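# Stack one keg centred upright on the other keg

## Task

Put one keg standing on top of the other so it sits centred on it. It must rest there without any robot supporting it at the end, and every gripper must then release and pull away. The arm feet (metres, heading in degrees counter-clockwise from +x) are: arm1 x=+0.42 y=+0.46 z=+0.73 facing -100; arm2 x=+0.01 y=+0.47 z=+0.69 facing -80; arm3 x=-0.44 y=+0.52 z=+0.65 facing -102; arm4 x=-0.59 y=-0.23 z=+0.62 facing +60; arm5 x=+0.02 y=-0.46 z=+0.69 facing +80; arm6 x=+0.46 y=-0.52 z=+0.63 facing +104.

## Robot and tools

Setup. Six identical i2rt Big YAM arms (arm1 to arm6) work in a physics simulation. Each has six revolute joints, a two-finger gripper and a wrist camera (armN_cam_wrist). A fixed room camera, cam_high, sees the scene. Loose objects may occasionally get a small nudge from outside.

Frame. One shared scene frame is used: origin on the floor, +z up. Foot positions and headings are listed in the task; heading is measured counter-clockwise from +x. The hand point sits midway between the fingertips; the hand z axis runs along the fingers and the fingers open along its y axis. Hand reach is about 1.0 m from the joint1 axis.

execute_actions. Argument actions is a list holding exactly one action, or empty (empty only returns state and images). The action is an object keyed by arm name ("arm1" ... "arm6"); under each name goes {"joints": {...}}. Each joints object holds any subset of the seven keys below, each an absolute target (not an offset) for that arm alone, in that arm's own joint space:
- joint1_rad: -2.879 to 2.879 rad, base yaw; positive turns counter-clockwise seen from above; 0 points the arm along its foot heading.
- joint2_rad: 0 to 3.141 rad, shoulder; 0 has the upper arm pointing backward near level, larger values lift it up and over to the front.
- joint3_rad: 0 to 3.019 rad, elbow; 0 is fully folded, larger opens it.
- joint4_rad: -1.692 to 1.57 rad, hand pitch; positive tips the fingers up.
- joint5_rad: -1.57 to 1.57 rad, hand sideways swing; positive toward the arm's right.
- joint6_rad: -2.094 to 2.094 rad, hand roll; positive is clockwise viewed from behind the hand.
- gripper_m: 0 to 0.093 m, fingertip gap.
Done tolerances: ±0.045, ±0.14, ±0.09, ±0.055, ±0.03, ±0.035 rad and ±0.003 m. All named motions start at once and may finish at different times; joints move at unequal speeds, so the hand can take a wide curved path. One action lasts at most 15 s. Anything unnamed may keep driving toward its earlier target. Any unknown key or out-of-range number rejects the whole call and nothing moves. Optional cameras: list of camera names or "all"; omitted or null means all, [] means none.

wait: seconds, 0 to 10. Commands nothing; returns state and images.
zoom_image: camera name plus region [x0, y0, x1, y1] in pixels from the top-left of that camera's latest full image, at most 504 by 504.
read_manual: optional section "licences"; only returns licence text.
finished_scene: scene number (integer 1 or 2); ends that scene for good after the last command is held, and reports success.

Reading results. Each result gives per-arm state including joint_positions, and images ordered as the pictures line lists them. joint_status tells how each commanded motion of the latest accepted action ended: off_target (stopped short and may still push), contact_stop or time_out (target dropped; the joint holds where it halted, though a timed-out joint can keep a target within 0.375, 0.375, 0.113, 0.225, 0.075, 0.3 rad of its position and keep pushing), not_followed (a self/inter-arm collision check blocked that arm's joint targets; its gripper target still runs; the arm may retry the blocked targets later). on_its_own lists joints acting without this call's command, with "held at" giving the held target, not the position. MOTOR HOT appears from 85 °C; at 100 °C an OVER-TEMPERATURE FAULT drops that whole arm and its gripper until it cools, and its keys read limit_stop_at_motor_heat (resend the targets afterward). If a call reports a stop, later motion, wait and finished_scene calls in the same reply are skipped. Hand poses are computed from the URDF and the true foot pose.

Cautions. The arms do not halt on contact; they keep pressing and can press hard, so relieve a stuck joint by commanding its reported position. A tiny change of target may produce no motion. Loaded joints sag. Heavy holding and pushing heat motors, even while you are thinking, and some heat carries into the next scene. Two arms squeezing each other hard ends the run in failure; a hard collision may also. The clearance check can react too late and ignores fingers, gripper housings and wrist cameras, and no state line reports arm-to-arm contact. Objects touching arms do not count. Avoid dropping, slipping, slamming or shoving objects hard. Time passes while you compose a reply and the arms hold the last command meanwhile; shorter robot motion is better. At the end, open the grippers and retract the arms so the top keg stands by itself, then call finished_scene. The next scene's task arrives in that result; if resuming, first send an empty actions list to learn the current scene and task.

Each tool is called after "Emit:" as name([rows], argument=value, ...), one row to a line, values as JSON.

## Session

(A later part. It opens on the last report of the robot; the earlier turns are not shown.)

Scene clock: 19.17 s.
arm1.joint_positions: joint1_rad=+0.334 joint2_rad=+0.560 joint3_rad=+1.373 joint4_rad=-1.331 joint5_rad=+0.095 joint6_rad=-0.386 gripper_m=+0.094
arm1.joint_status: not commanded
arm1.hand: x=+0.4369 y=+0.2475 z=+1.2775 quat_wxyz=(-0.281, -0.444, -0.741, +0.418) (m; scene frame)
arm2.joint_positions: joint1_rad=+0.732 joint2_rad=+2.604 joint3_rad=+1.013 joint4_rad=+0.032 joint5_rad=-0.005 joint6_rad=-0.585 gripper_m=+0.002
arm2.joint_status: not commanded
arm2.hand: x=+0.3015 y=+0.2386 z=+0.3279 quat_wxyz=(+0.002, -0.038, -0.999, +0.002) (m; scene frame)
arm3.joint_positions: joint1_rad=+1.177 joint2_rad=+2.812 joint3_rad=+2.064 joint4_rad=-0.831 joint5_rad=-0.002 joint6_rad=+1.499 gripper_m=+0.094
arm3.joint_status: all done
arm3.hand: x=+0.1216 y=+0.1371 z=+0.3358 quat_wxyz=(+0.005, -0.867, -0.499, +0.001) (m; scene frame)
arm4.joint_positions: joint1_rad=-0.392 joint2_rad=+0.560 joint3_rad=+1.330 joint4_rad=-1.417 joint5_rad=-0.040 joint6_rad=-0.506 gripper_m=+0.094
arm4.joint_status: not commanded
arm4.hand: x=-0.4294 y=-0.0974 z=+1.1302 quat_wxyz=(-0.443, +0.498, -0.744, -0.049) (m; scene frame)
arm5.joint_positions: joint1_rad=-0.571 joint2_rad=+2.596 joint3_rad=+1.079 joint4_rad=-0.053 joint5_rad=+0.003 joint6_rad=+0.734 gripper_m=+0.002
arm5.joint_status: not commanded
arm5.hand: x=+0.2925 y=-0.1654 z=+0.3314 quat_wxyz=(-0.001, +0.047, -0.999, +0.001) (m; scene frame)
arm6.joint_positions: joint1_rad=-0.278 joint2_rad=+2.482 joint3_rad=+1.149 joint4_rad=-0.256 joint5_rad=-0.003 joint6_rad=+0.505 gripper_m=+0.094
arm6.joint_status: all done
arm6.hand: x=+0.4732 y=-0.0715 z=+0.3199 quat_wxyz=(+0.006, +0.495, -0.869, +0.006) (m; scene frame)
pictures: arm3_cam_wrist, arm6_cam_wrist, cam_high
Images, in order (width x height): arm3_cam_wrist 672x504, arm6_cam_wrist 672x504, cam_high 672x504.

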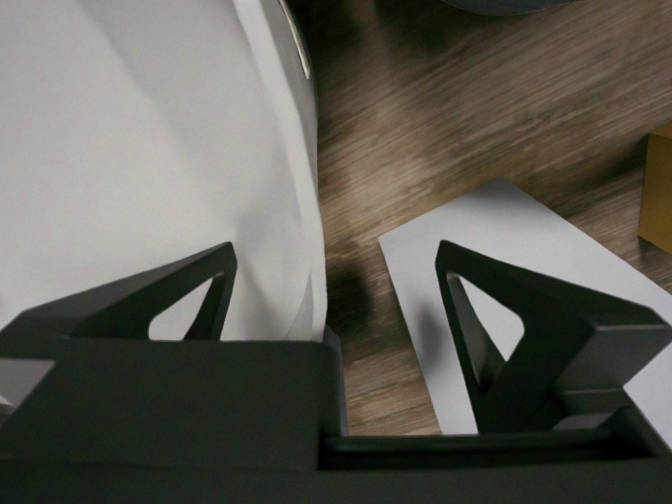

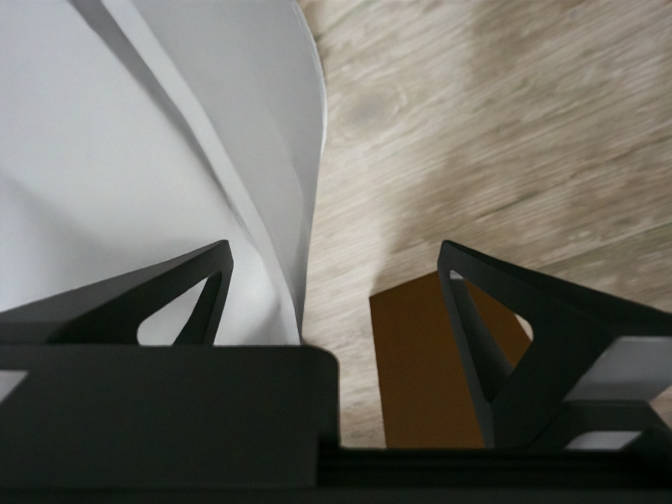

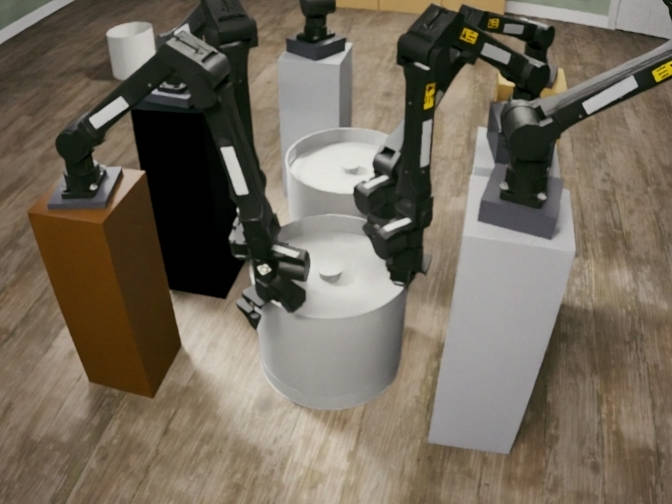

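Emit:
execute_actions([
  {"arm3":{"joints":{"joint2_rad":2.85,"gripper_m":0}},"arm6":{"joints":{"gripper_m":0}}},
], cameras=[])

Emit:
execute_actions([
  {"arm5":{"joints":{"joint2_rad":1.981,"joint3_rad":0.858,"joint4_rad":-0.448}},"arm2":{"joints":{"joint2_rad":1.943,"joint3_rad":0.77,"joint4_rad":-0.398}},"arm3":{"joints":{"joint2_rad":2.415,"joint3_rad":1.907,"joint4_rad":-1.063}},"arm6":{"joints":{"joint2_rad":1.924,"joint3_rad":1.033,"joint4_rad":-0.68}}},
], cameras=["cam_high"])

Scene clock: 20.33 s.
arm1.joint_positions: joint1_rad=+0.334 joint2_rad=+0.560 joint3_rad=+1.373 joint4_rad=-1.331 joint5_rad=+0.095 joint6_rad=-0.386 gripper_m=+0.094
arm1.joint_status: not commanded
arm1.hand: x=+0.4369 y=+0.2475 z=+1.2775 quat_wxyz=(-0.281, -0.444, -0.741, +0.418) (m; scene frame)
arm2.joint_positions: joint1_rad=+0.732 joint2_rad=+2.604 joint3_rad=+1.013 joint4_rad=+0.032 joint5_rad=-0.005 joint6_rad=-0.585 gripper_m=+0.002
arm2.joint_status: not commanded
arm2.hand: x=+0.3015 y=+0.2386 z=+0.3279 quat_wxyz=(+0.002, -0.038, -0.999, +0.002) (m; scene frame)
arm3.joint_positions: joint1_rad=+1.177 joint2_rad=+2.818 joint3_rad=+2.075 joint4_rad=-0.813 joint5_rad=-0.005 joint6_rad=+1.577 gripper_m=+0.003
arm3.joint_status: all done
arm3.hand: x=+0.1282 y=+0.1333 z=+0.3352 quat_wxyz=(-0.005, -0.886, -0.465, -0.006) (m; scene frame)
arm4.joint_positions: joint1_rad=-0.392 joint2_rad=+0.560 joint3_rad=+1.330 joint4_rad=-1.417 joint5_rad=-0.040 joint6_rad=-0.506 gripper_m=+0.094
arm4.joint_status: not commanded
arm4.hand: x=-0.4294 y=-0.0974 z=+1.1302 quat_wxyz=(-0.443, +0.498, -0.744, -0.049) (m; scene frame)
arm5.joint_positions: joint1_rad=-0.571 joint2_rad=+2.596 joint3_rad=+1.079 joint4_rad=-0.053 joint5_rad=+0.003 joint6_rad=+0.734 gripper_m=+0.002
arm5.joint_status: not commanded
arm5.hand: x=+0.2925 y=-0.1654 z=+0.3314 quat_wxyz=(-0.001, +0.047, -0.999, +0.001) (m; scene frame)
arm6.joint_positions: joint1_rad=-0.252 joint2_rad=+2.480 joint3_rad=+1.157 joint4_rad=-0.248 joint5_rad=-0.007 joint6_rad=+0.504 gripper_m=+0.002
arm6.joint_status: all done
arm6.hand: x=+0.4608 y=-0.0640 z=+0.3212 quat_wxyz=(+0.004, +0.507, -0.862, -0.003) (m; scene frame)
pictures: none
No camera images: the call's "cameras" was empty. Leave "cameras" out to get every camera's image.

Scene clock: 23.03 s.
arm1.joint_positions: joint1_rad=+0.334 joint2_rad=+0.560 joint3_rad=+1.373 joint4_rad=-1.331 joint5_rad=+0.095 joint6_rad=-0.386 gripper_m=+0.094
arm1.joint_status: not commanded
arm1.hand: x=+0.4369 y=+0.2475 z=+1.2775 quat_wxyz=(-0.281, -0.444, -0.741, +0.418) (m; scene frame)
arm2.joint_positions: joint1_rad=+0.705 joint2_rad=+2.052 joint3_rad=+0.797 joint4_rad=-0.335 joint5_rad=+0.014 joint6_rad=-0.609 gripper_m=+0.002
arm2.joint_status: joint4_rad time_out (moved -0.366 of -0.430); the others done
arm2.on_its_own: joint4_rad reads -0.335 and still pushes toward -0.398 since a time_out
arm2.hand: x=+0.2919 y=+0.2316 z=+0.5156 quat_wxyz=(+0.020, -0.040, -0.999, +0.000) (m; scene frame)
arm3.joint_positions: joint1_rad=+1.158 joint2_rad=+2.472 joint3_rad=+1.902 joint4_rad=-1.006 joint5_rad=-0.024 joint6_rad=+1.560 gripper_m=+0.005
arm3.joint_status: joint4_rad off_target (ended at -1.006, target -1.063); the others done
arm3.hand: x=+0.1178 y=+0.1285 z=+0.5136 quat_wxyz=(+0.007, -0.886, -0.463, -0.010) (m; scene frame)
arm4.joint_positions: joint1_rad=-0.392 joint2_rad=+0.560 joint3_rad=+1.330 joint4_rad=-1.417 joint5_rad=-0.040 joint6_rad=-0.506 gripper_m=+0.094
arm4.joint_status: not commanded
arm4.hand: x=-0.4294 y=-0.0974 z=+1.1302 quat_wxyz=(-0.443, +0.498, -0.744, -0.049) (m; scene frame)
arm5.joint_positions: joint1_rad=-0.570 joint2_rad=+2.073 joint3_rad=+0.863 joint4_rad=-0.404 joint5_rad=+0.000 joint6_rad=+0.734 gripper_m=+0.002
arm5.joint_status: all done
arm5.hand: x=+0.2825 y=-0.1746 z=+0.5165 quat_wxyz=(+0.015, +0.047, -0.999, +0.015) (m; scene frame)
arm6.joint_positions: joint1_rad=-0.230 joint2_rad=+1.994 joint3_rad=+1.025 joint4_rad=-0.636 joint5_rad=+0.004 joint6_rad=+0.522 gripper_m=+0.002
arm6.joint_status: all done
arm6.hand: x=+0.4533 y=-0.0730 z=+0.5152 quat_wxyz=(+0.007, +0.508, -0.861, +0.015) (m; scene frame)
pictures: cam_high
Images, in order (width x height): cam_high 672x504.

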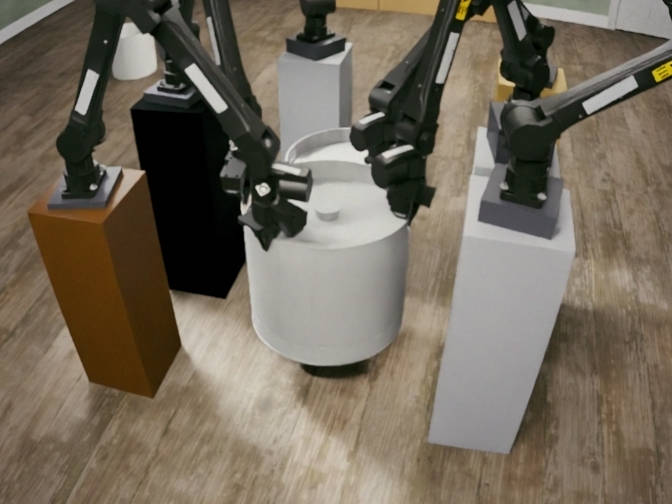

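Emit:
execute_actions([
  {"arm5":{"joints":{"joint2_rad":1.474,"joint3_rad":1.048,"joint4_rad":-1.145}},"arm2":{"joints":{"joint2_rad":1.397,"joint3_rad":0.968,"joint4_rad":-1.142}},"arm3":{"joints":{"joint2_rad":2.208,"joint3_rad":2.21,"joint4_rad":-1.573}},"arm6":{"joints":{"joint2_rad":1.563,"joint3_rad":1.313,"joint4_rad":-1.321}},"arm4":{"joints":{"joint1_rad":1.5}}},
], cameras=["cam_high"])

Emit:
execute_actions([
  {"arm5":{"joints":{"joint1_rad":0.147,"joint2_rad":1.042,"joint3_rad":0.68,"joint4_rad":-1.209,"joint6_rad":1.45}},"arm2":{"joints":{"joint1_rad":-0.085,"joint2_rad":1.145,"joint3_rad":0.749,"joint4_rad":-1.175,"joint6_rad":-1.40}},"arm3":{"joints":{"joint1_rad":0.82,"joint2_rad":1.75,"joint3_rad":1.496,"joint4_rad":-1.317,"joint6_rad":1.20}},"arm6":{"joints":{"joint1_rad":0.33,"joint2_rad":1.636,"joint3_rad":1.401,"joint4_rad":-1.336,"joint6_rad":1.086}}},
], cameras=["cam_high"])

Scene clock: 26.53 s.
arm1.joint_positions: joint1_rad=+0.334 joint2_rad=+0.560 joint3_rad=+1.373 joint4_rad=-1.331 joint5_rad=+0.095 joint6_rad=-0.386 gripper_m=+0.094
arm1.joint_status: not commanded
arm1.hand: x=+0.4369 y=+0.2475 z=+1.2775 quat_wxyz=(-0.281, -0.444, -0.741, +0.418) (m; scene frame)
arm2.joint_positions: joint1_rad=+0.685 joint2_rad=+1.535 joint3_rad=+0.894 joint4_rad=-0.997 joint5_rad=+0.038 joint6_rad=-0.635 gripper_m=+0.003
arm2.joint_status: joint4_rad time_out (moved -0.662 of -0.807); the others done
arm2.on_its_own: joint4_rad reads -0.997 and still pushes toward -1.142 since a time_out
arm2.hand: x=+0.2839 y=+0.2264 z=+0.7279 quat_wxyz=(+0.046, -0.036, -0.998, -0.006) (m; scene frame)
arm3.joint_positions: joint1_rad=+1.163 joint2_rad=+2.289 joint3_rad=+2.121 joint4_rad=-1.522 joint5_rad=+0.032 joint6_rad=+1.597 gripper_m=+0.010
arm3.joint_status: all done
arm3.hand: x=+0.1045 y=+0.1301 z=+0.7159 quat_wxyz=(+0.045, -0.891, -0.449, +0.042) (m; scene frame)
arm4.joint_positions: joint1_rad=+1.491 joint2_rad=+0.560 joint3_rad=+1.330 joint4_rad=-1.417 joint5_rad=-0.040 joint6_rad=-0.506 gripper_m=+0.094
arm4.joint_status: all done
arm4.hand: x=-0.7642 y=-0.1152 z=+1.1300 quat_wxyz=(-0.219, +0.895, -0.037, -0.388) (m; scene frame)
arm5.joint_positions: joint1_rad=-0.567 joint2_rad=+1.625 joint3_rad=+0.951 joint4_rad=-1.029 joint5_rad=-0.009 joint6_rad=+0.742 gripper_m=+0.003
arm5.joint_status: joint2_rad time_out (moved -0.448 of -0.599); joint3_rad time_out (moved +0.088 of +0.185); joint4_rad time_out (moved -0.625 of -0.741)
arm5.on_its_own: joint2_rad reads +1.625 and still pushes toward +1.474 since a time_out; joint3_rad reads +0.951 and still pushes toward +1.048 since a time_out; joint4_rad reads -1.029 and still pushes toward -1.145 since a time_out
arm5.hand: x=+0.2727 y=-0.1816 z=+0.7126 quat_wxyz=(+0.050, +0.044, -0.997, +0.044) (m; scene frame)
arm6.joint_positions: joint1_rad=-0.228 joint2_rad=+1.633 joint3_rad=+1.230 joint4_rad=-1.258 joint5_rad=-0.038 joint6_rad=+0.517 gripper_m=+0.002
arm6.joint_status: joint4_rad time_out (moved -0.622 of -0.685); the others done
arm6.on_its_own: joint4_rad reads -1.258 and still pushes toward -1.321 since a time_out
arm6.hand: x=+0.4457 y=-0.0780 z=+0.7379 quat_wxyz=(+0.039, +0.510, -0.859, +0.029) (m; scene frame)
pictures: cam_high
joint command not followed: on one or more control steps a check withheld the commanded joint targets of the arm5 arm, and it was not sent them on those steps.
cause: the commanded joint targets would bring a part of the robot too close to another arm (this arm's wrist (the part past joint 4) and the other arm's wrist (the part past joint 4)); next, command targets that bring no part of the robot closer to that arm.
Images, in order (width x height): cam_high 672x504.

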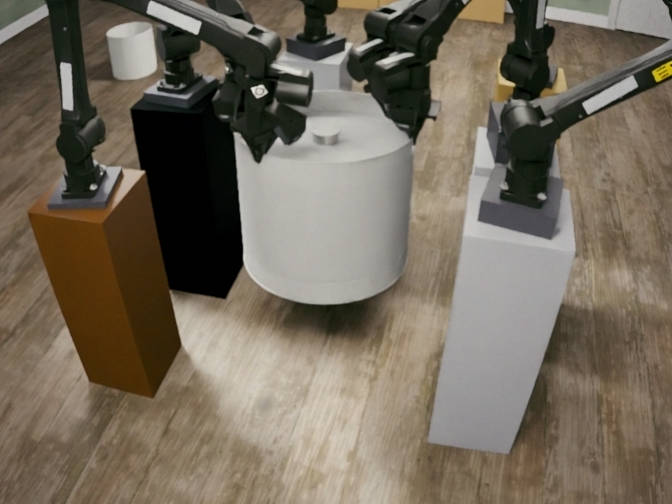

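not run: a stop came earlier in this reply.

Emit:
execute_actions([
  {"arm5":{"joints":{"joint1_rad":0.147,"joint2_rad":1.042,"joint3_rad":0.78,"joint4_rad":-1.309,"joint6_rad":1.45}},"arm2":{"joints":{"joint1_rad":-0.085,"joint2_rad":1.145,"joint3_rad":0.849,"joint4_rad":-1.275,"joint6_rad":-1.40}},"arm3":{"joints":{"joint1_rad":0.82,"joint2_rad":1.75,"joint3_rad":1.596,"joint4_rad":-1.417,"joint6_rad":1.20}},"arm6":{"joints":{"joint1_rad":0.33,"joint2_rad":1.636,"joint3_rad":1.501,"joint4_rad":-1.436,"joint6_rad":1.086}}},
], cameras=["cam_high"])

Scene clock: 29.67 s.
arm1.joint_positions: joint1_rad=+0.334 joint2_rad=+0.560 joint3_rad=+1.373 joint4_rad=-1.331 joint5_rad=+0.095 joint6_rad=-0.386 gripper_m=+0.094
arm1.joint_status: not commanded
arm1.hand: x=+0.4369 y=+0.2475 z=+1.2775 quat_wxyz=(-0.281, -0.444, -0.741, +0.418) (m; scene frame)
arm2.joint_positions: joint1_rad=-0.080 joint2_rad=+1.252 joint3_rad=+0.791 joint4_rad=-1.183 joint5_rad=-0.017 joint6_rad=-1.396 gripper_m=+0.003
arm2.joint_status: joint4_rad time_out (moved -0.186 of -0.278); the others done
arm2.on_its_own: joint4_rad reads -1.183 and still pushes toward -1.275 since a time_out
arm2.hand: x=+0.0422 y=+0.1796 z=+0.7904 quat_wxyz=(+0.005, -0.039, -0.999, -0.036) (m; scene frame)
arm3.joint_positions: joint1_rad=+0.797 joint2_rad=+1.812 joint3_rad=+1.547 joint4_rad=-1.404 joint5_rad=-0.021 joint6_rad=+1.209 gripper_m=+0.006
arm3.joint_status: all done
arm3.hand: x=-0.1454 y=+0.0879 z=+0.7906 quat_wxyz=(+0.050, -0.887, -0.458, -0.005) (m; scene frame)
arm4.joint_positions: joint1_rad=+1.491 joint2_rad=+0.560 joint3_rad=+1.330 joint4_rad=-1.417 joint5_rad=-0.040 joint6_rad=-0.506 gripper_m=+0.094
arm4.joint_status: not commanded
arm4.hand: x=-0.7642 y=-0.1152 z=+1.1300 quat_wxyz=(-0.219, +0.895, -0.037, -0.388) (m; scene frame)
arm5.joint_positions: joint1_rad=+0.144 joint2_rad=+1.126 joint3_rad=+0.685 joint4_rad=-1.259 joint5_rad=+0.017 joint6_rad=+1.452 gripper_m=+0.003
arm5.joint_status: joint3_rad time_out (moved -0.266 of -0.171); the others done
arm5.on_its_own: joint3_rad reads +0.685 and still pushes toward +0.780 since a time_out
arm5.hand: x=+0.0301 y=-0.2263 z=+0.7845 quat_wxyz=(-0.004, +0.045, -0.997, +0.065) (m; scene frame)
arm6.joint_positions: joint1_rad=+0.329 joint2_rad=+1.667 joint3_rad=+1.422 joint4_rad=-1.393 joint5_rad=-0.006 joint6_rad=+1.087 gripper_m=+0.004
arm6.joint_status: all done
arm6.hand: x=+0.1986 y=-0.1182 z=+0.7914 quat_wxyz=(+0.002, +0.505, -0.862, +0.033) (m; scene frame)
pictures: cam_high
Images, in order (width x height): cam_high 672x504.

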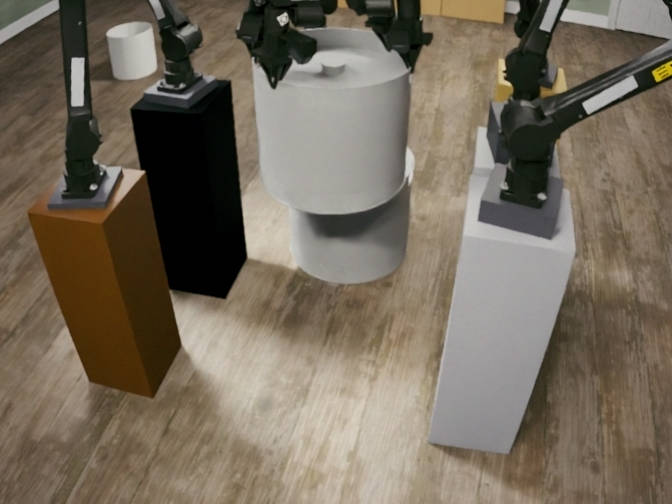

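Emit:
execute_actions([
  {"arm5":{"joints":{"gripper_m":0.09}}},
], cameras=[])

Emit:
execute_actions([
  {"arm5":{"joints":{"joint3_rad":0.88,"joint4_rad":-1.409}}},
], cameras=[])

Emit:
execute_actions([
  {"arm5":{"joints":{"joint6_rad":-1.69}}},
], cameras=["arm5_cam_wrist","cam_high"])

Scene clock: 30.97 s.
arm1.joint_positions: joint1_rad=+0.334 joint2_rad=+0.560 joint3_rad=+1.373 joint4_rad=-1.331 joint5_rad=+0.095 joint6_rad=-0.386 gripper_m=+0.094
arm1.joint_status: not commanded
arm1.hand: x=+0.4369 y=+0.2475 z=+1.2775 quat_wxyz=(-0.281, -0.444, -0.741, +0.418) (m; scene frame)
arm2.joint_positions: joint1_rad=-0.071 joint2_rad=+1.252 joint3_rad=+0.778 joint4_rad=-1.195 joint5_rad=-0.017 joint6_rad=-1.417 gripper_m=+0.003
arm2.joint_status: not commanded
arm2.on_its_own: joint4_rad reads -1.195 and still pushes toward -1.275 since a time_out
arm2.hand: x=+0.0438 y=+0.1884 z=+0.7863 quat_wxyz=(+0.006, -0.025, -0.998, -0.049) (m; scene frame)
arm3.joint_positions: joint1_rad=+0.818 joint2_rad=+1.865 joint3_rad=+1.528 joint4_rad=-1.389 joint5_rad=-0.019 joint6_rad=+1.212 gripper_m=+0.004
arm3.joint_status: not commanded
arm3.hand: x=-0.1388 y=+0.0972 z=+0.7570 quat_wxyz=(+0.078, -0.882, -0.465, +0.000) (m; scene frame)
arm4.joint_positions: joint1_rad=+1.491 joint2_rad=+0.560 joint3_rad=+1.330 joint4_rad=-1.417 joint5_rad=-0.040 joint6_rad=-0.506 gripper_m=+0.094
arm4.joint_status: not commanded
arm4.hand: x=-0.7642 y=-0.1152 z=+1.1300 quat_wxyz=(-0.219, +0.895, -0.037, -0.388) (m; scene frame)
arm5.joint_positions: joint1_rad=+0.144 joint2_rad=+1.034 joint3_rad=+0.737 joint4_rad=-1.301 joint5_rad=+0.003 joint6_rad=+1.452 gripper_m=+0.090
arm5.joint_status: all done
arm5.hand: x=+0.0280 y=-0.2151 z=+0.8231 quat_wxyz=(+0.000, +0.045, -0.999, +0.014) (m; scene frame)
arm6.joint_positions: joint1_rad=+0.298 joint2_rad=+1.793 joint3_rad=+1.426 joint4_rad=-1.351 joint5_rad=+0.013 joint6_rad=+1.085 gripper_m=+0.004
arm6.joint_status: not commanded
arm6.hand: x=+0.2072 y=-0.0984 z=+0.7331 quat_wxyz=(-0.008, +0.493, -0.867, +0.073) (m; scene frame)
pictures: none
No camera images: the call's "cameras" was empty. Leave "cameras" out to get every camera's image.

Scene clock: 31.80 s.
arm1.joint_positions: joint1_rad=+0.334 joint2_rad=+0.560 joint3_rad=+1.373 joint4_rad=-1.331 joint5_rad=+0.095 joint6_rad=-0.386 gripper_m=+0.094
arm1.joint_status: not commanded
arm1.hand: x=+0.4369 y=+0.2475 z=+1.2775 quat_wxyz=(-0.281, -0.444, -0.741, +0.418) (m; scene frame)
arm2.joint_positions: joint1_rad=-0.071 joint2_rad=+1.252 joint3_rad=+0.778 joint4_rad=-1.195 joint5_rad=-0.017 joint6_rad=-1.417 gripper_m=+0.003
arm2.joint_status: not commanded
arm2.on_its_own: joint4_rad reads -1.195 and still pushes toward -1.275 since a time_out
arm2.hand: x=+0.0438 y=+0.1884 z=+0.7863 quat_wxyz=(+0.006, -0.025, -0.998, -0.049) (m; scene frame)
arm3.joint_positions: joint1_rad=+0.818 joint2_rad=+1.865 joint3_rad=+1.528 joint4_rad=-1.389 joint5_rad=-0.019 joint6_rad=+1.212 gripper_m=+0.004
arm3.joint_status: not commanded
arm3.hand: x=-0.1388 y=+0.0972 z=+0.7570 quat_wxyz=(+0.078, -0.882, -0.465, +0.000) (m; scene frame)
arm4.joint_positions: joint1_rad=+1.491 joint2_rad=+0.560 joint3_rad=+1.330 joint4_rad=-1.417 joint5_rad=-0.040 joint6_rad=-0.506 gripper_m=+0.094
arm4.joint_status: not commanded
arm4.hand: x=-0.7642 y=-0.1152 z=+1.1300 quat_wxyz=(-0.219, +0.895, -0.037, -0.388) (m; scene frame)
arm5.joint_positions: joint1_rad=+0.144 joint2_rad=+1.034 joint3_rad=+0.834 joint4_rad=-1.400 joint5_rad=+0.003 joint6_rad=+1.452 gripper_m=+0.090
arm5.joint_status: all done
arm5.hand: x=+0.0282 y=-0.2065 z=+0.8590 quat_wxyz=(+0.000, +0.045, -0.999, +0.015) (m; scene frame)
arm6.joint_positions: joint1_rad=+0.298 joint2_rad=+1.793 joint3_rad=+1.426 joint4_rad=-1.351 joint5_rad=+0.013 joint6_rad=+1.085 gripper_m=+0.004
arm6.joint_status: not commanded
arm6.hand: x=+0.2072 y=-0.0984 z=+0.7331 quat_wxyz=(-0.008, +0.493, -0.867, +0.073) (m; scene frame)
pictures: none
No camera images: the call's "cameras" was empty. Leave "cameras" out to get every camera's image.

Scene clock: 34.57 s.
arm1.joint_positions: joint1_rad=+0.334 joint2_rad=+0.560 joint3_rad=+1.373 joint4_rad=-1.331 joint5_rad=+0.095 joint6_rad=-0.386 gripper_m=+0.094
arm1.joint_status: not commanded
arm1.hand: x=+0.4369 y=+0.2475 z=+1.2775 quat_wxyz=(-0.281, -0.444, -0.741, +0.418) (m; scene frame)
arm2.joint_positions: joint1_rad=-0.071 joint2_rad=+1.252 joint3_rad=+0.778 joint4_rad=-1.195 joint5_rad=-0.017 joint6_rad=-1.417 gripper_m=+0.003
arm2.joint_status: not commanded
arm2.on_its_own: joint4_rad reads -1.195 and still pushes toward -1.275 since a time_out
arm2.hand: x=+0.0438 y=+0.1884 z=+0.7863 quat_wxyz=(+0.006, -0.025, -0.998, -0.049) (m; scene frame)
arm3.joint_positions: joint1_rad=+0.818 joint2_rad=+1.865 joint3_rad=+1.528 joint4_rad=-1.389 joint5_rad=-0.019 joint6_rad=+1.212 gripper_m=+0.004
arm3.joint_status: not commanded
arm3.hand: x=-0.1388 y=+0.0972 z=+0.7570 quat_wxyz=(+0.078, -0.882, -0.465, +0.000) (m; scene frame)
arm4.joint_positions: joint1_rad=+1.491 joint2_rad=+0.560 joint3_rad=+1.330 joint4_rad=-1.417 joint5_rad=-0.040 joint6_rad=-0.506 gripper_m=+0.094
arm4.joint_status: not commanded
arm4.hand: x=-0.7642 y=-0.1152 z=+1.1300 quat_wxyz=(-0.219, +0.895, -0.037, -0.388) (m; scene frame)
arm5.joint_positions: joint1_rad=+0.144 joint2_rad=+1.034 joint3_rad=+0.834 joint4_rad=-1.400 joint5_rad=+0.003 joint6_rad=-1.674 gripper_m=+0.090
arm5.joint_status: all done
arm5.hand: x=+0.0282 y=-0.2065 z=+0.8590 quat_wxyz=(+0.015, +0.999, +0.037, +0.001) (m; scene frame)
arm6.joint_positions: joint1_rad=+0.298 joint2_rad=+1.793 joint3_rad=+1.426 joint4_rad=-1.351 joint5_rad=+0.013 joint6_rad=+1.085 gripper_m=+0.004
arm6.joint_status: not commanded
arm6.hand: x=+0.2072 y=-0.0984 z=+0.7331 quat_wxyz=(-0.008, +0.493, -0.867, +0.073) (m; scene frame)
pictures: arm5_cam_wrist, cam_high
Images, in order (width x height): arm5_cam_wrist 672x504, cam_high 672x504.

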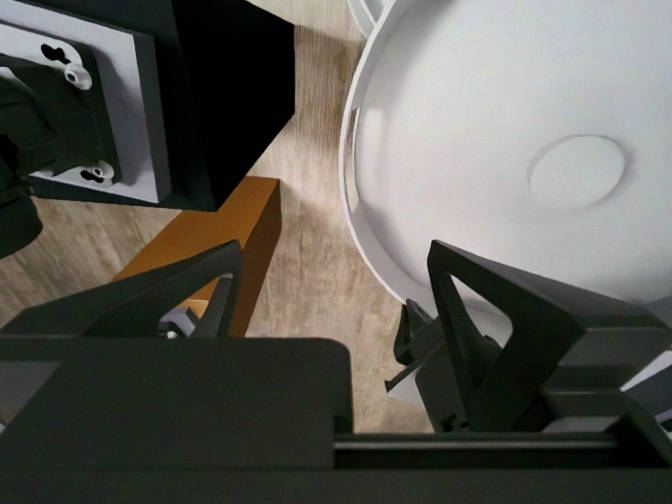

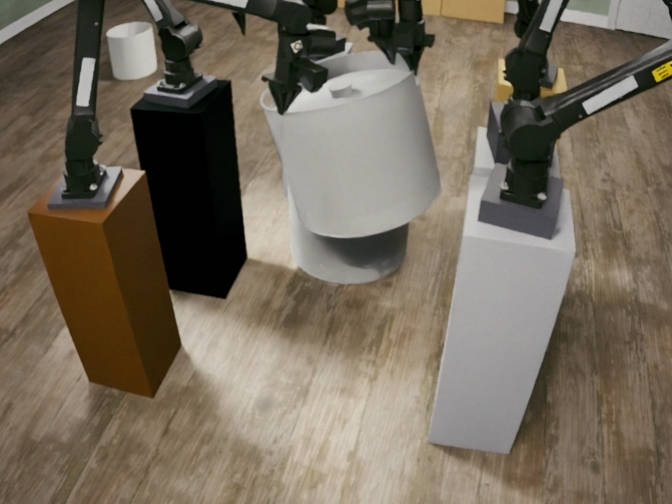

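Emit:
execute_actions([
  {"arm5":{"joints":{"joint2_rad":1.277,"joint3_rad":0.59,"joint4_rad":-0.852}}},
], cameras=["arm5_cam_wrist","cam_high"])

Scene clock: 36.10 s.
arm1.joint_positions: joint1_rad=+0.334 joint2_rad=+0.560 joint3_rad=+1.373 joint4_rad=-1.331 joint5_rad=+0.095 joint6_rad=-0.386 gripper_m=+0.094
arm1.joint_status: not commanded
arm1.hand: x=+0.4369 y=+0.2475 z=+1.2775 quat_wxyz=(-0.281, -0.444, -0.741, +0.418) (m; scene frame)
arm2.joint_positions: joint1_rad=-0.071 joint2_rad=+1.252 joint3_rad=+0.778 joint4_rad=-1.195 joint5_rad=-0.017 joint6_rad=-1.417 gripper_m=+0.003
arm2.joint_status: not commanded
arm2.on_its_own: joint4_rad reads -1.195 and still pushes toward -1.275 since a time_out
arm2.hand: x=+0.0438 y=+0.1884 z=+0.7863 quat_wxyz=(+0.006, -0.025, -0.998, -0.049) (m; scene frame)
arm3.joint_positions: joint1_rad=+0.818 joint2_rad=+1.865 joint3_rad=+1.528 joint4_rad=-1.389 joint5_rad=-0.019 joint6_rad=+1.212 gripper_m=+0.004
arm3.joint_status: not commanded
arm3.hand: x=-0.1388 y=+0.0972 z=+0.7570 quat_wxyz=(+0.078, -0.882, -0.465, +0.000) (m; scene frame)
arm4.joint_positions: joint1_rad=+1.491 joint2_rad=+0.560 joint3_rad=+1.330 joint4_rad=-1.417 joint5_rad=-0.040 joint6_rad=-0.506 gripper_m=+0.094
arm4.joint_status: not commanded
arm4.hand: x=-0.7642 y=-0.1152 z=+1.1300 quat_wxyz=(-0.219, +0.895, -0.037, -0.388) (m; scene frame)
arm5.joint_positions: joint1_rad=+0.144 joint2_rad=+1.286 joint3_rad=+0.589 joint4_rad=-0.861 joint5_rad=+0.002 joint6_rad=-1.675 gripper_m=+0.090
arm5.joint_status: all done
arm5.hand: x=+0.0288 y=-0.1837 z=+0.7117 quat_wxyz=(-0.006, +0.999, +0.037, +0.001) (m; scene frame)
arm6.joint_positions: joint1_rad=+0.298 joint2_rad=+1.793 joint3_rad=+1.426 joint4_rad=-1.351 joint5_rad=+0.013 joint6_rad=+1.085 gripper_m=+0.004
arm6.joint_status: not commanded
arm6.hand: x=+0.2072 y=-0.0984 z=+0.7331 quat_wxyz=(-0.008, +0.493, -0.867, +0.073) (m; scene frame)
pictures: arm5_cam_wrist, cam_high
Images, in order (width x height): arm5_cam_wrist 672x504, cam_high 672x504.

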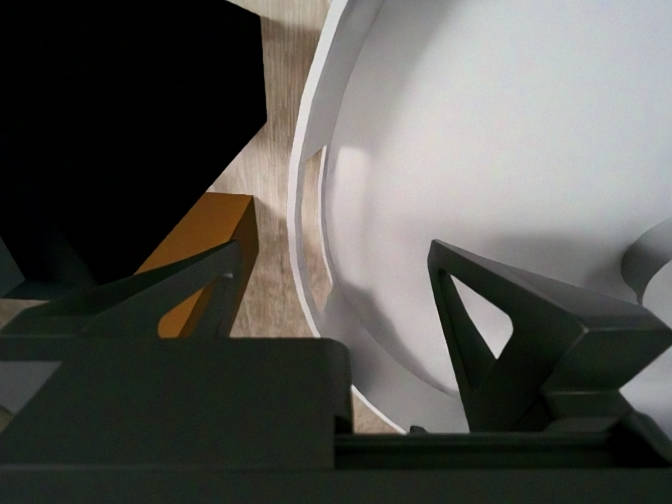

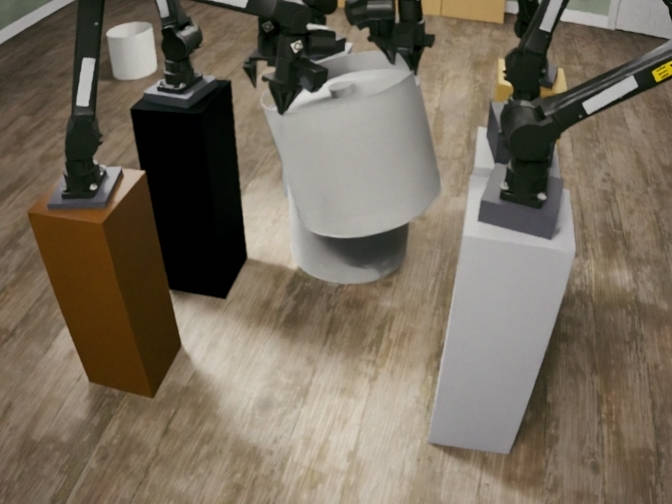

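Emit:
execute_actions([
  {"arm5":{"joints":{"joint2_rad":1.355,"joint3_rad":0.505,"joint4_rad":-0.714}}},
], cameras=["arm5_cam_wrist"])

Scene clock: 37.10 s.
arm1.joint_positions: joint1_rad=+0.334 joint2_rad=+0.560 joint3_rad=+1.373 joint4_rad=-1.331 joint5_rad=+0.095 joint6_rad=-0.386 gripper_m=+0.094
arm1.joint_status: not commanded
arm1.hand: x=+0.4369 y=+0.2475 z=+1.2775 quat_wxyz=(-0.281, -0.444, -0.741, +0.418) (m; scene frame)
arm2.joint_positions: joint1_rad=-0.071 joint2_rad=+1.252 joint3_rad=+0.778 joint4_rad=-1.195 joint5_rad=-0.017 joint6_rad=-1.417 gripper_m=+0.003
arm2.joint_status: not commanded
arm2.on_its_own: joint4_rad reads -1.195 and still pushes toward -1.275 since a time_out
arm2.hand: x=+0.0438 y=+0.1884 z=+0.7863 quat_wxyz=(+0.006, -0.025, -0.998, -0.049) (m; scene frame)
arm3.joint_positions: joint1_rad=+0.818 joint2_rad=+1.865 joint3_rad=+1.528 joint4_rad=-1.389 joint5_rad=-0.019 joint6_rad=+1.212 gripper_m=+0.004
arm3.joint_status: not commanded
arm3.hand: x=-0.1388 y=+0.0972 z=+0.7570 quat_wxyz=(+0.078, -0.882, -0.465, +0.000) (m; scene frame)
arm4.joint_positions: joint1_rad=+1.491 joint2_rad=+0.560 joint3_rad=+1.330 joint4_rad=-1.417 joint5_rad=-0.040 joint6_rad=-0.506 gripper_m=+0.094
arm4.joint_status: not commanded
arm4.hand: x=-0.7642 y=-0.1152 z=+1.1300 quat_wxyz=(-0.219, +0.895, -0.037, -0.388) (m; scene frame)
arm5.joint_positions: joint1_rad=+0.144 joint2_rad=+1.349 joint3_rad=+0.510 joint4_rad=-0.723 joint5_rad=+0.002 joint6_rad=-1.675 gripper_m=+0.090
arm5.joint_status: all done
arm5.hand: x=+0.0284 y=-0.1981 z=+0.6747 quat_wxyz=(-0.004, +0.999, +0.037, +0.001) (m; scene frame)
arm6.joint_positions: joint1_rad=+0.298 joint2_rad=+1.793 joint3_rad=+1.426 joint4_rad=-1.351 joint5_rad=+0.013 joint6_rad=+1.085 gripper_m=+0.004
arm6.joint_status: not commanded
arm6.hand: x=+0.2072 y=-0.0984 z=+0.7331 quat_wxyz=(-0.008, +0.493, -0.867, +0.073) (m; scene frame)
pictures: arm5_cam_wrist
Images, in order (width x height): arm5_cam_wrist 672x504.

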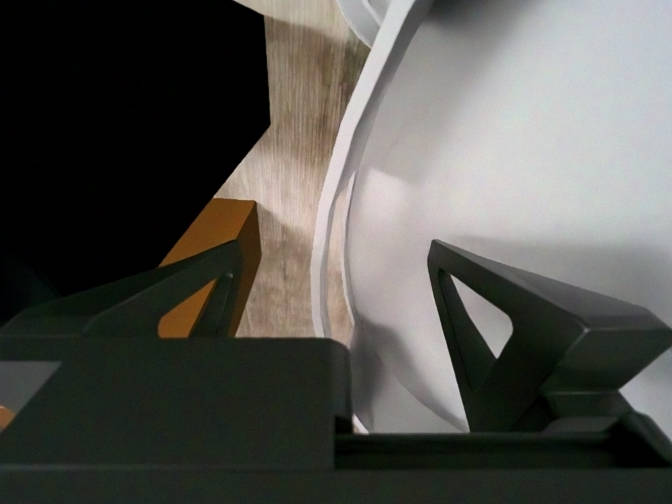

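Close, then level it.

Emit:
execute_actions([
  {"arm5":{"joints":{"gripper_m":0}}},
], cameras=[])

Emit:
execute_actions([
  {"arm5":{"joints":{"joint2_rad":1.042,"joint3_rad":0.80,"joint4_rad":-1.329}}},
], cameras=["arm5_cam_wrist","cam_high"])

Scene clock: 38.03 s.
arm1.joint_positions: joint1_rad=+0.334 joint2_rad=+0.560 joint3_rad=+1.373 joint4_rad=-1.331 joint5_rad=+0.095 joint6_rad=-0.386 gripper_m=+0.094
arm1.joint_status: not commanded
arm1.hand: x=+0.4369 y=+0.2475 z=+1.2775 quat_wxyz=(-0.281, -0.444, -0.741, +0.418) (m; scene frame)
arm2.joint_positions: joint1_rad=-0.071 joint2_rad=+1.252 joint3_rad=+0.778 joint4_rad=-1.195 joint5_rad=-0.016 joint6_rad=-1.417 gripper_m=+0.003
arm2.joint_status: not commanded
arm2.on_its_own: joint4_rad reads -1.195 and still pushes toward -1.275 since a time_out
arm2.hand: x=+0.0437 y=+0.1884 z=+0.7863 quat_wxyz=(+0.006, -0.025, -0.998, -0.049) (m; scene frame)
arm3.joint_positions: joint1_rad=+0.818 joint2_rad=+1.865 joint3_rad=+1.528 joint4_rad=-1.389 joint5_rad=-0.019 joint6_rad=+1.212 gripper_m=+0.004
arm3.joint_status: not commanded
arm3.hand: x=-0.1388 y=+0.0973 z=+0.7570 quat_wxyz=(+0.078, -0.882, -0.465, +0.000) (m; scene frame)
arm4.joint_positions: joint1_rad=+1.491 joint2_rad=+0.560 joint3_rad=+1.330 joint4_rad=-1.417 joint5_rad=-0.040 joint6_rad=-0.506 gripper_m=+0.094
arm4.joint_status: not commanded
arm4.hand: x=-0.7642 y=-0.1152 z=+1.1300 quat_wxyz=(-0.219, +0.895, -0.037, -0.388) (m; scene frame)
arm5.joint_positions: joint1_rad=+0.144 joint2_rad=+1.349 joint3_rad=+0.502 joint4_rad=-0.729 joint5_rad=+0.004 joint6_rad=-1.652 gripper_m=+0.004
arm5.joint_status: gripper_m off_target (ended at +0.004, target +0.000)
arm5.hand: x=+0.0285 y=-0.2038 z=+0.6726 quat_wxyz=(+0.003, +1.000, +0.026, +0.002) (m; scene frame)
arm6.joint_positions: joint1_rad=+0.298 joint2_rad=+1.793 joint3_rad=+1.426 joint4_rad=-1.351 joint5_rad=+0.015 joint6_rad=+1.084 gripper_m=+0.004
arm6.joint_status: not commanded
arm6.hand: x=+0.2074 y=-0.0983 z=+0.7331 quat_wxyz=(-0.009, +0.493, -0.867, +0.073) (m; scene frame)
pictures: none
No camera images: the call's "cameras" was empty. Leave "cameras" out to get every camera's image.

Scene clock: 40.67 s.
arm1.joint_positions: joint1_rad=+0.334 joint2_rad=+0.560 joint3_rad=+1.373 joint4_rad=-1.331 joint5_rad=+0.095 joint6_rad=-0.386 gripper_m=+0.094
arm1.joint_status: not commanded
arm1.hand: x=+0.4369 y=+0.2475 z=+1.2775 quat_wxyz=(-0.281, -0.444, -0.741, +0.418) (m; scene frame)
arm2.joint_positions: joint1_rad=-0.071 joint2_rad=+1.254 joint3_rad=+0.773 joint4_rad=-1.170 joint5_rad=-0.003 joint6_rad=-1.418 gripper_m=+0.003
arm2.joint_status: not commanded
arm2.on_its_own: joint4_rad reads -1.170 and still pushes toward -1.275 since a time_out
arm2.hand: x=+0.0418 y=+0.1841 z=+0.7839 quat_wxyz=(+0.012, -0.024, -0.999, -0.039) (m; scene frame)
arm3.joint_positions: joint1_rad=+0.809 joint2_rad=+1.820 joint3_rad=+1.533 joint4_rad=-1.371 joint5_rad=+0.018 joint6_rad=+1.206 gripper_m=+0.006
arm3.joint_status: not commanded
arm3.hand: x=-0.1440 y=+0.0855 z=+0.7807 quat_wxyz=(+0.043, -0.884, -0.466, +0.014) (m; scene frame)
arm4.joint_positions: joint1_rad=+1.491 joint2_rad=+0.560 joint3_rad=+1.330 joint4_rad=-1.417 joint5_rad=-0.040 joint6_rad=-0.506 gripper_m=+0.094
arm4.joint_status: not commanded
arm4.hand: x=-0.7642 y=-0.1152 z=+1.1300 quat_wxyz=(-0.219, +0.895, -0.037, -0.388) (m; scene frame)
arm5.joint_positions: joint1_rad=+0.144 joint2_rad=+1.133 joint3_rad=+0.644 joint4_rad=-1.181 joint5_rad=-0.017 joint6_rad=-1.652 gripper_m=+0.004
arm5.joint_status: joint3_rad time_out (moved +0.143 of +0.298); joint4_rad time_out (moved -0.452 of -0.600); the others done
arm5.on_its_own: joint3_rad reads +0.644 and still pushes toward +0.757 since a time_out; joint4_rad reads -1.181 and still pushes toward -1.329 since a time_out
arm5.hand: x=+0.0244 y=-0.2243 z=+0.7683 quat_wxyz=(+0.049, +0.998, +0.026, -0.011) (m; scene frame)
arm6.joint_positions: joint1_rad=+0.316 joint2_rad=+1.671 joint3_rad=+1.426 joint4_rad=-1.401 joint5_rad=+0.002 joint6_rad=+1.072 gripper_m=+0.003
arm6.joint_status: not commanded
arm6.hand: x=+0.2048 y=-0.1145 z=+0.7912 quat_wxyz=(-0.002, +0.506, -0.862, +0.037) (m; scene frame)
pictures: arm5_cam_wrist, cam_high
Images, in order (width x height): arm5_cam_wrist 672x504, cam_high 672x504.

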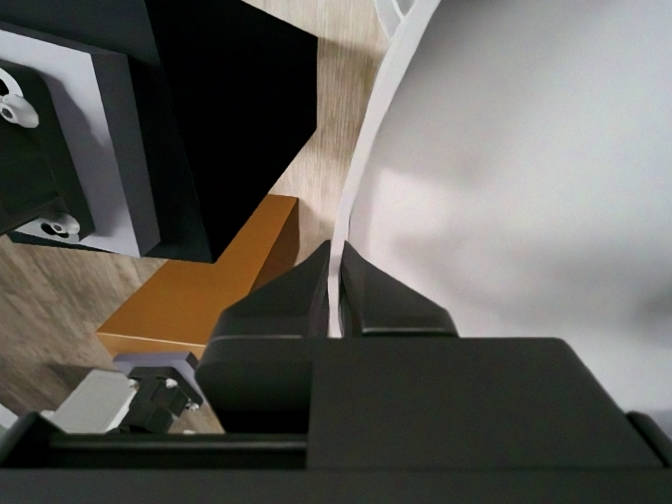

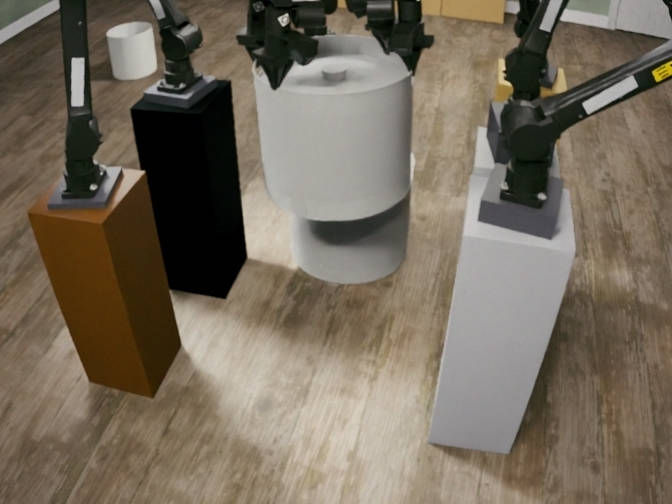

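Emit:
execute_actions([
  {"arm5":{"joints":{"joint1_rad":1.091,"joint2_rad":1.242,"joint3_rad":0.909,"joint4_rad":-1.238,"joint6_rad":-0.71}},"arm2":{"joints":{"joint1_rad":-0.806,"joint2_rad":1.447,"joint3_rad":1.132,"joint4_rad":-1.256,"joint6_rad":-2.09}},"arm3":{"joints":{"joint1_rad":0.286,"joint2_rad":1.612,"joint3_rad":1.426,"joint4_rad":-1.385,"joint6_rad":0.67}},"arm6":{"joints":{"joint1_rad":0.73,"joint2_rad":2.052,"joint3_rad":2.106,"joint4_rad":-1.625,"joint6_rad":1.486}}},
])

Scene clock: 44.03 s.
arm1.joint_positions: joint1_rad=+0.334 joint2_rad=+0.560 joint3_rad=+1.373 joint4_rad=-1.331 joint5_rad=+0.095 joint6_rad=-0.386 gripper_m=+0.094
arm1.joint_status: not commanded
arm1.hand: x=+0.4369 y=+0.2475 z=+1.2775 quat_wxyz=(-0.281, -0.444, -0.741, +0.418) (m; scene frame)
arm2.joint_positions: joint1_rad=-0.424 joint2_rad=+1.539 joint3_rad=+0.899 joint4_rad=-1.105 joint5_rad=+0.071 joint6_rad=-1.707 gripper_m=+0.004
arm2.joint_status: joint1_rad time_out (moved -0.353 of -0.735); joint3_rad time_out (moved +0.126 of +0.359); joint4_rad time_out (moved +0.065 of -0.086); joint6_rad time_out (moved -0.289 of -0.672); the others done
arm2.on_its_own: joint1_rad reads -0.424 and still pushes toward -0.346 since a time_out (your -0.806 is given up); joint3_rad is held at +0.880, not at your +1.132, since a time_out; joint4_rad reads -1.105 and still pushes toward -1.251 since a time_out; joint6_rad is held at -1.688, not at your -2.090, since a time_out
arm2.hand: x=-0.0853 y=+0.1420 z=+0.7374 quat_wxyz=(+0.026, -0.053, -0.994, -0.091) (m; scene frame)
arm3.joint_positions: joint1_rad=+0.476 joint2_rad=+1.787 joint3_rad=+1.399 joint4_rad=-1.289 joint5_rad=-0.130 joint6_rad=+0.837 gripper_m=+0.003
arm3.joint_status: joint1_rad time_out (moved -0.334 of -0.523); joint2_rad time_out (moved -0.033 of -0.208); joint4_rad time_out (moved +0.082 of -0.014); joint6_rad time_out (moved -0.370 of -0.536); the others done
arm3.on_its_own: joint1_rad reads +0.476 and still pushes toward +0.286 since a time_out; joint2_rad reads +1.787 and still pushes toward +1.612 since a time_out; joint4_rad reads -1.289 and still pushes toward -1.385 since a time_out; joint6_rad reads +0.837 and still pushes toward +0.670 since a time_out
arm3.hand: x=-0.2857 y=+0.0468 z=+0.7512 quat_wxyz=(+0.037, -0.875, -0.477, -0.076) (m; scene frame)
arm4.joint_positions: joint1_rad=+1.491 joint2_rad=+0.560 joint3_rad=+1.330 joint4_rad=-1.417 joint5_rad=-0.040 joint6_rad=-0.506 gripper_m=+0.094
arm4.joint_status: not commanded
arm4.hand: x=-0.7642 y=-0.1152 z=+1.1300 quat_wxyz=(-0.219, +0.895, -0.037, -0.388) (m; scene frame)
arm5.joint_positions: joint1_rad=+0.943 joint2_rad=+1.330 joint3_rad=+0.700 joint4_rad=-1.218 joint5_rad=+0.157 joint6_rad=-0.750 gripper_m=+0.004
arm5.joint_status: joint1_rad time_out (moved +0.799 of +0.947); joint3_rad time_out (moved +0.056 of +0.265); joint6_rad time_out (moved +0.901 of +0.942); the others done
arm5.on_its_own: joint1_rad reads +0.943 and still pushes toward +1.091 since a time_out; joint3_rad reads +0.700 and still pushes toward +0.813 since a time_out (your +0.909 is given up); joint6_rad reads -0.750 and still pushes toward -0.710 since a time_out
arm5.hand: x=-0.1272 y=-0.2690 z=+0.7449 quat_wxyz=(+0.041, +0.987, -0.014, +0.152) (m; scene frame)
arm6.joint_positions: joint1_rad=+0.551 joint2_rad=+1.821 joint3_rad=+1.514 joint4_rad=-1.307 joint5_rad=-0.114 joint6_rad=+1.183 gripper_m=+0.004
arm6.joint_status: joint1_rad time_out (moved +0.235 of +0.414); joint2_rad time_out (moved +0.149 of +0.381); joint3_rad time_out (moved +0.088 of +0.680); joint4_rad time_out (moved +0.094 of -0.224); joint6_rad time_out (moved +0.110 of +0.414)
arm6.on_its_own: joint1_rad reads +0.551 and still pushes toward +0.347 since a time_out (your +0.730 is given up); joint2_rad is held at +1.725, not at your +2.052, since a time_out; joint3_rad is held at +1.489, not at your +2.106, since a time_out; joint4_rad reads -1.307 and still pushes toward -1.476 since a time_out (your -1.625 is given up); joint6_rad reads +1.183 and still pushes toward +1.115 since a time_out (your +1.486 is given up)
arm6.hand: x=+0.0637 y=-0.1606 z=+0.7494 quat_wxyz=(+0.052, +0.557, -0.828, +0.032) (m; scene frame)
pictures: arm1_cam_wrist, arm2_cam_wrist, arm3_cam_wrist, arm4_cam_wrist, arm5_cam_wrist, arm6_cam_wrist, cam_high
joint command not followed: on one or more control steps a check withheld the commanded joint targets of the arm2 arm, and it was not sent them on those steps.
cause: the commanded joint targets would bring a part of the robot too close to another arm (this arm's wrist (the part past joint 4) and the other arm's forearm (the part past joint 3)); next, command targets that bring no part of the robot closer to that arm.
joint command not followed: on one or more control steps a check withheld the commanded joint targets of the arm6 arm, and it was not sent them on those steps.
cause: the commanded joint targets would bring a part of the robot too close to another arm (this arm's wrist (the part past joint 4) and the other arm's wrist (the part past joint 4)); next, command targets that bring no part of the robot closer to that arm.
Images, in order (width x height): arm1_cam_wrist 672x504, arm2_cam_wrist 672x504, arm3_cam_wrist 672x504, arm4_cam_wrist 672x504, arm5_cam_wrist 672x504, arm6_cam_wrist 672x504, cam_high 672x504.

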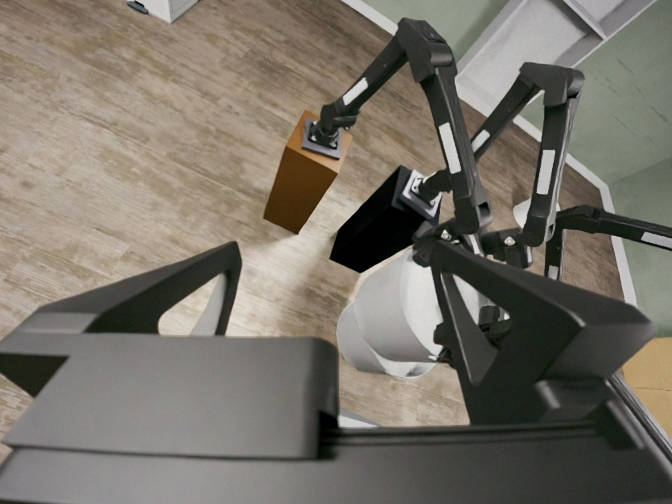

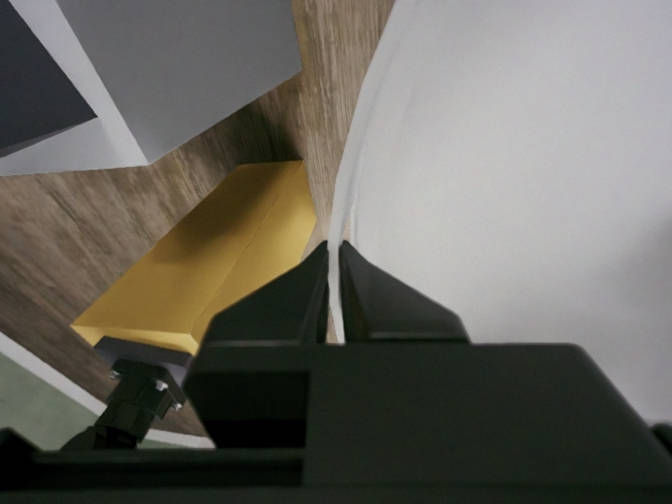

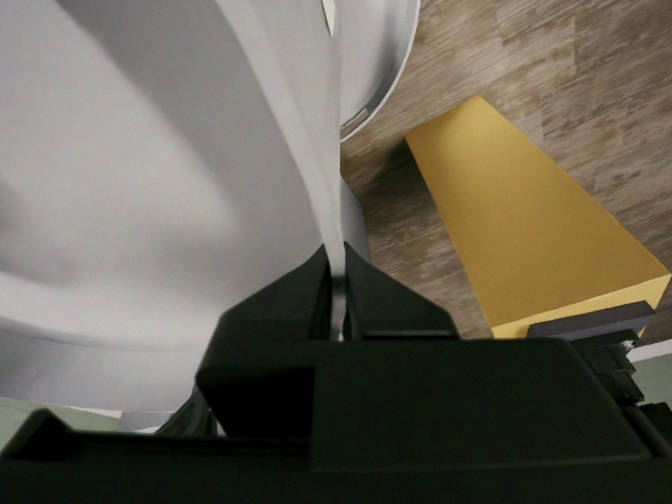

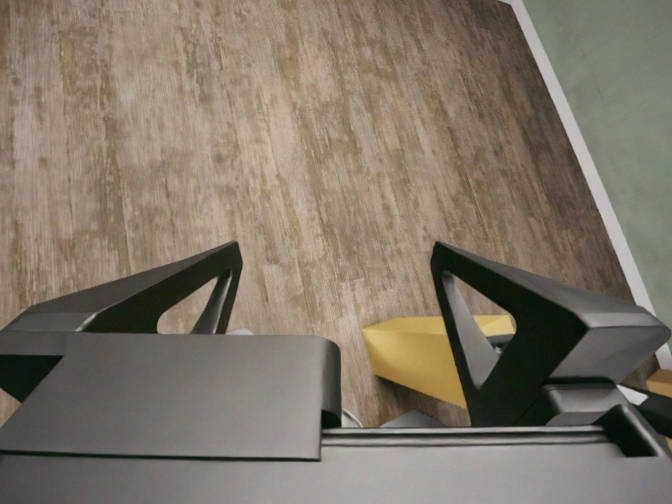

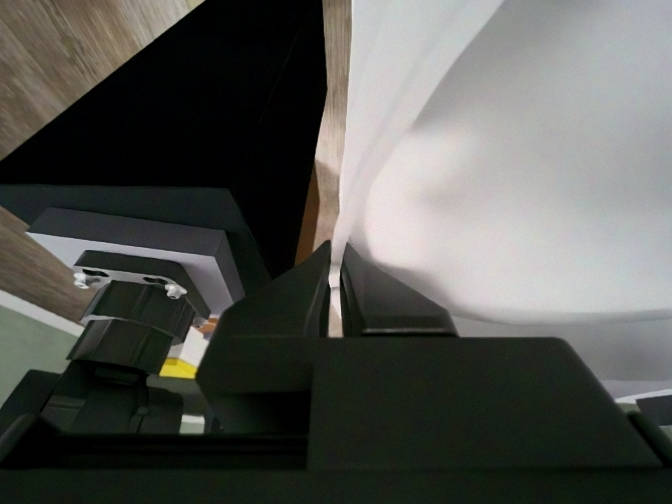

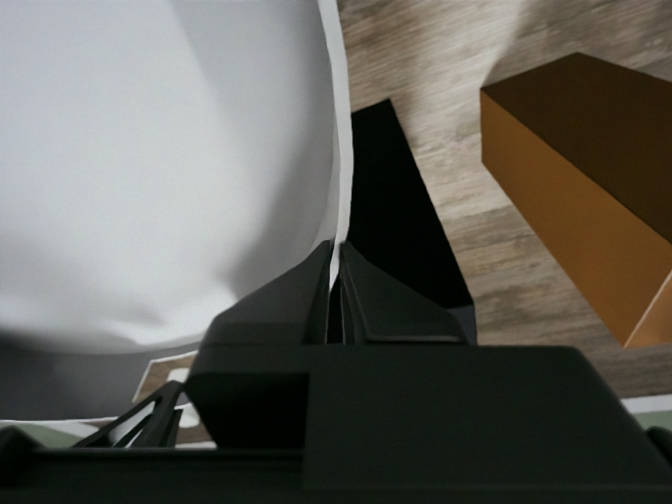

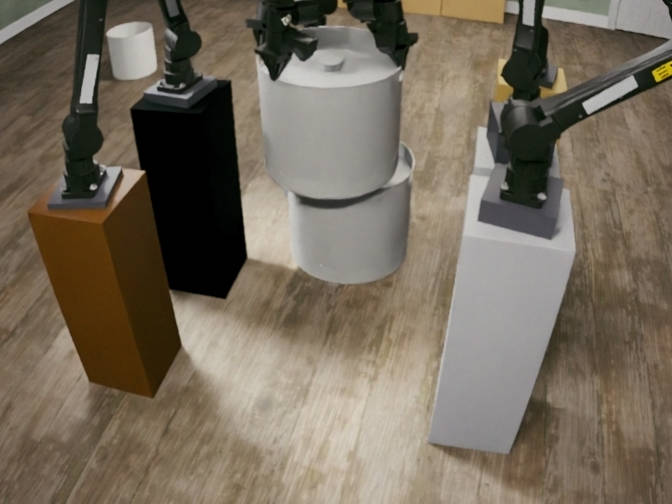

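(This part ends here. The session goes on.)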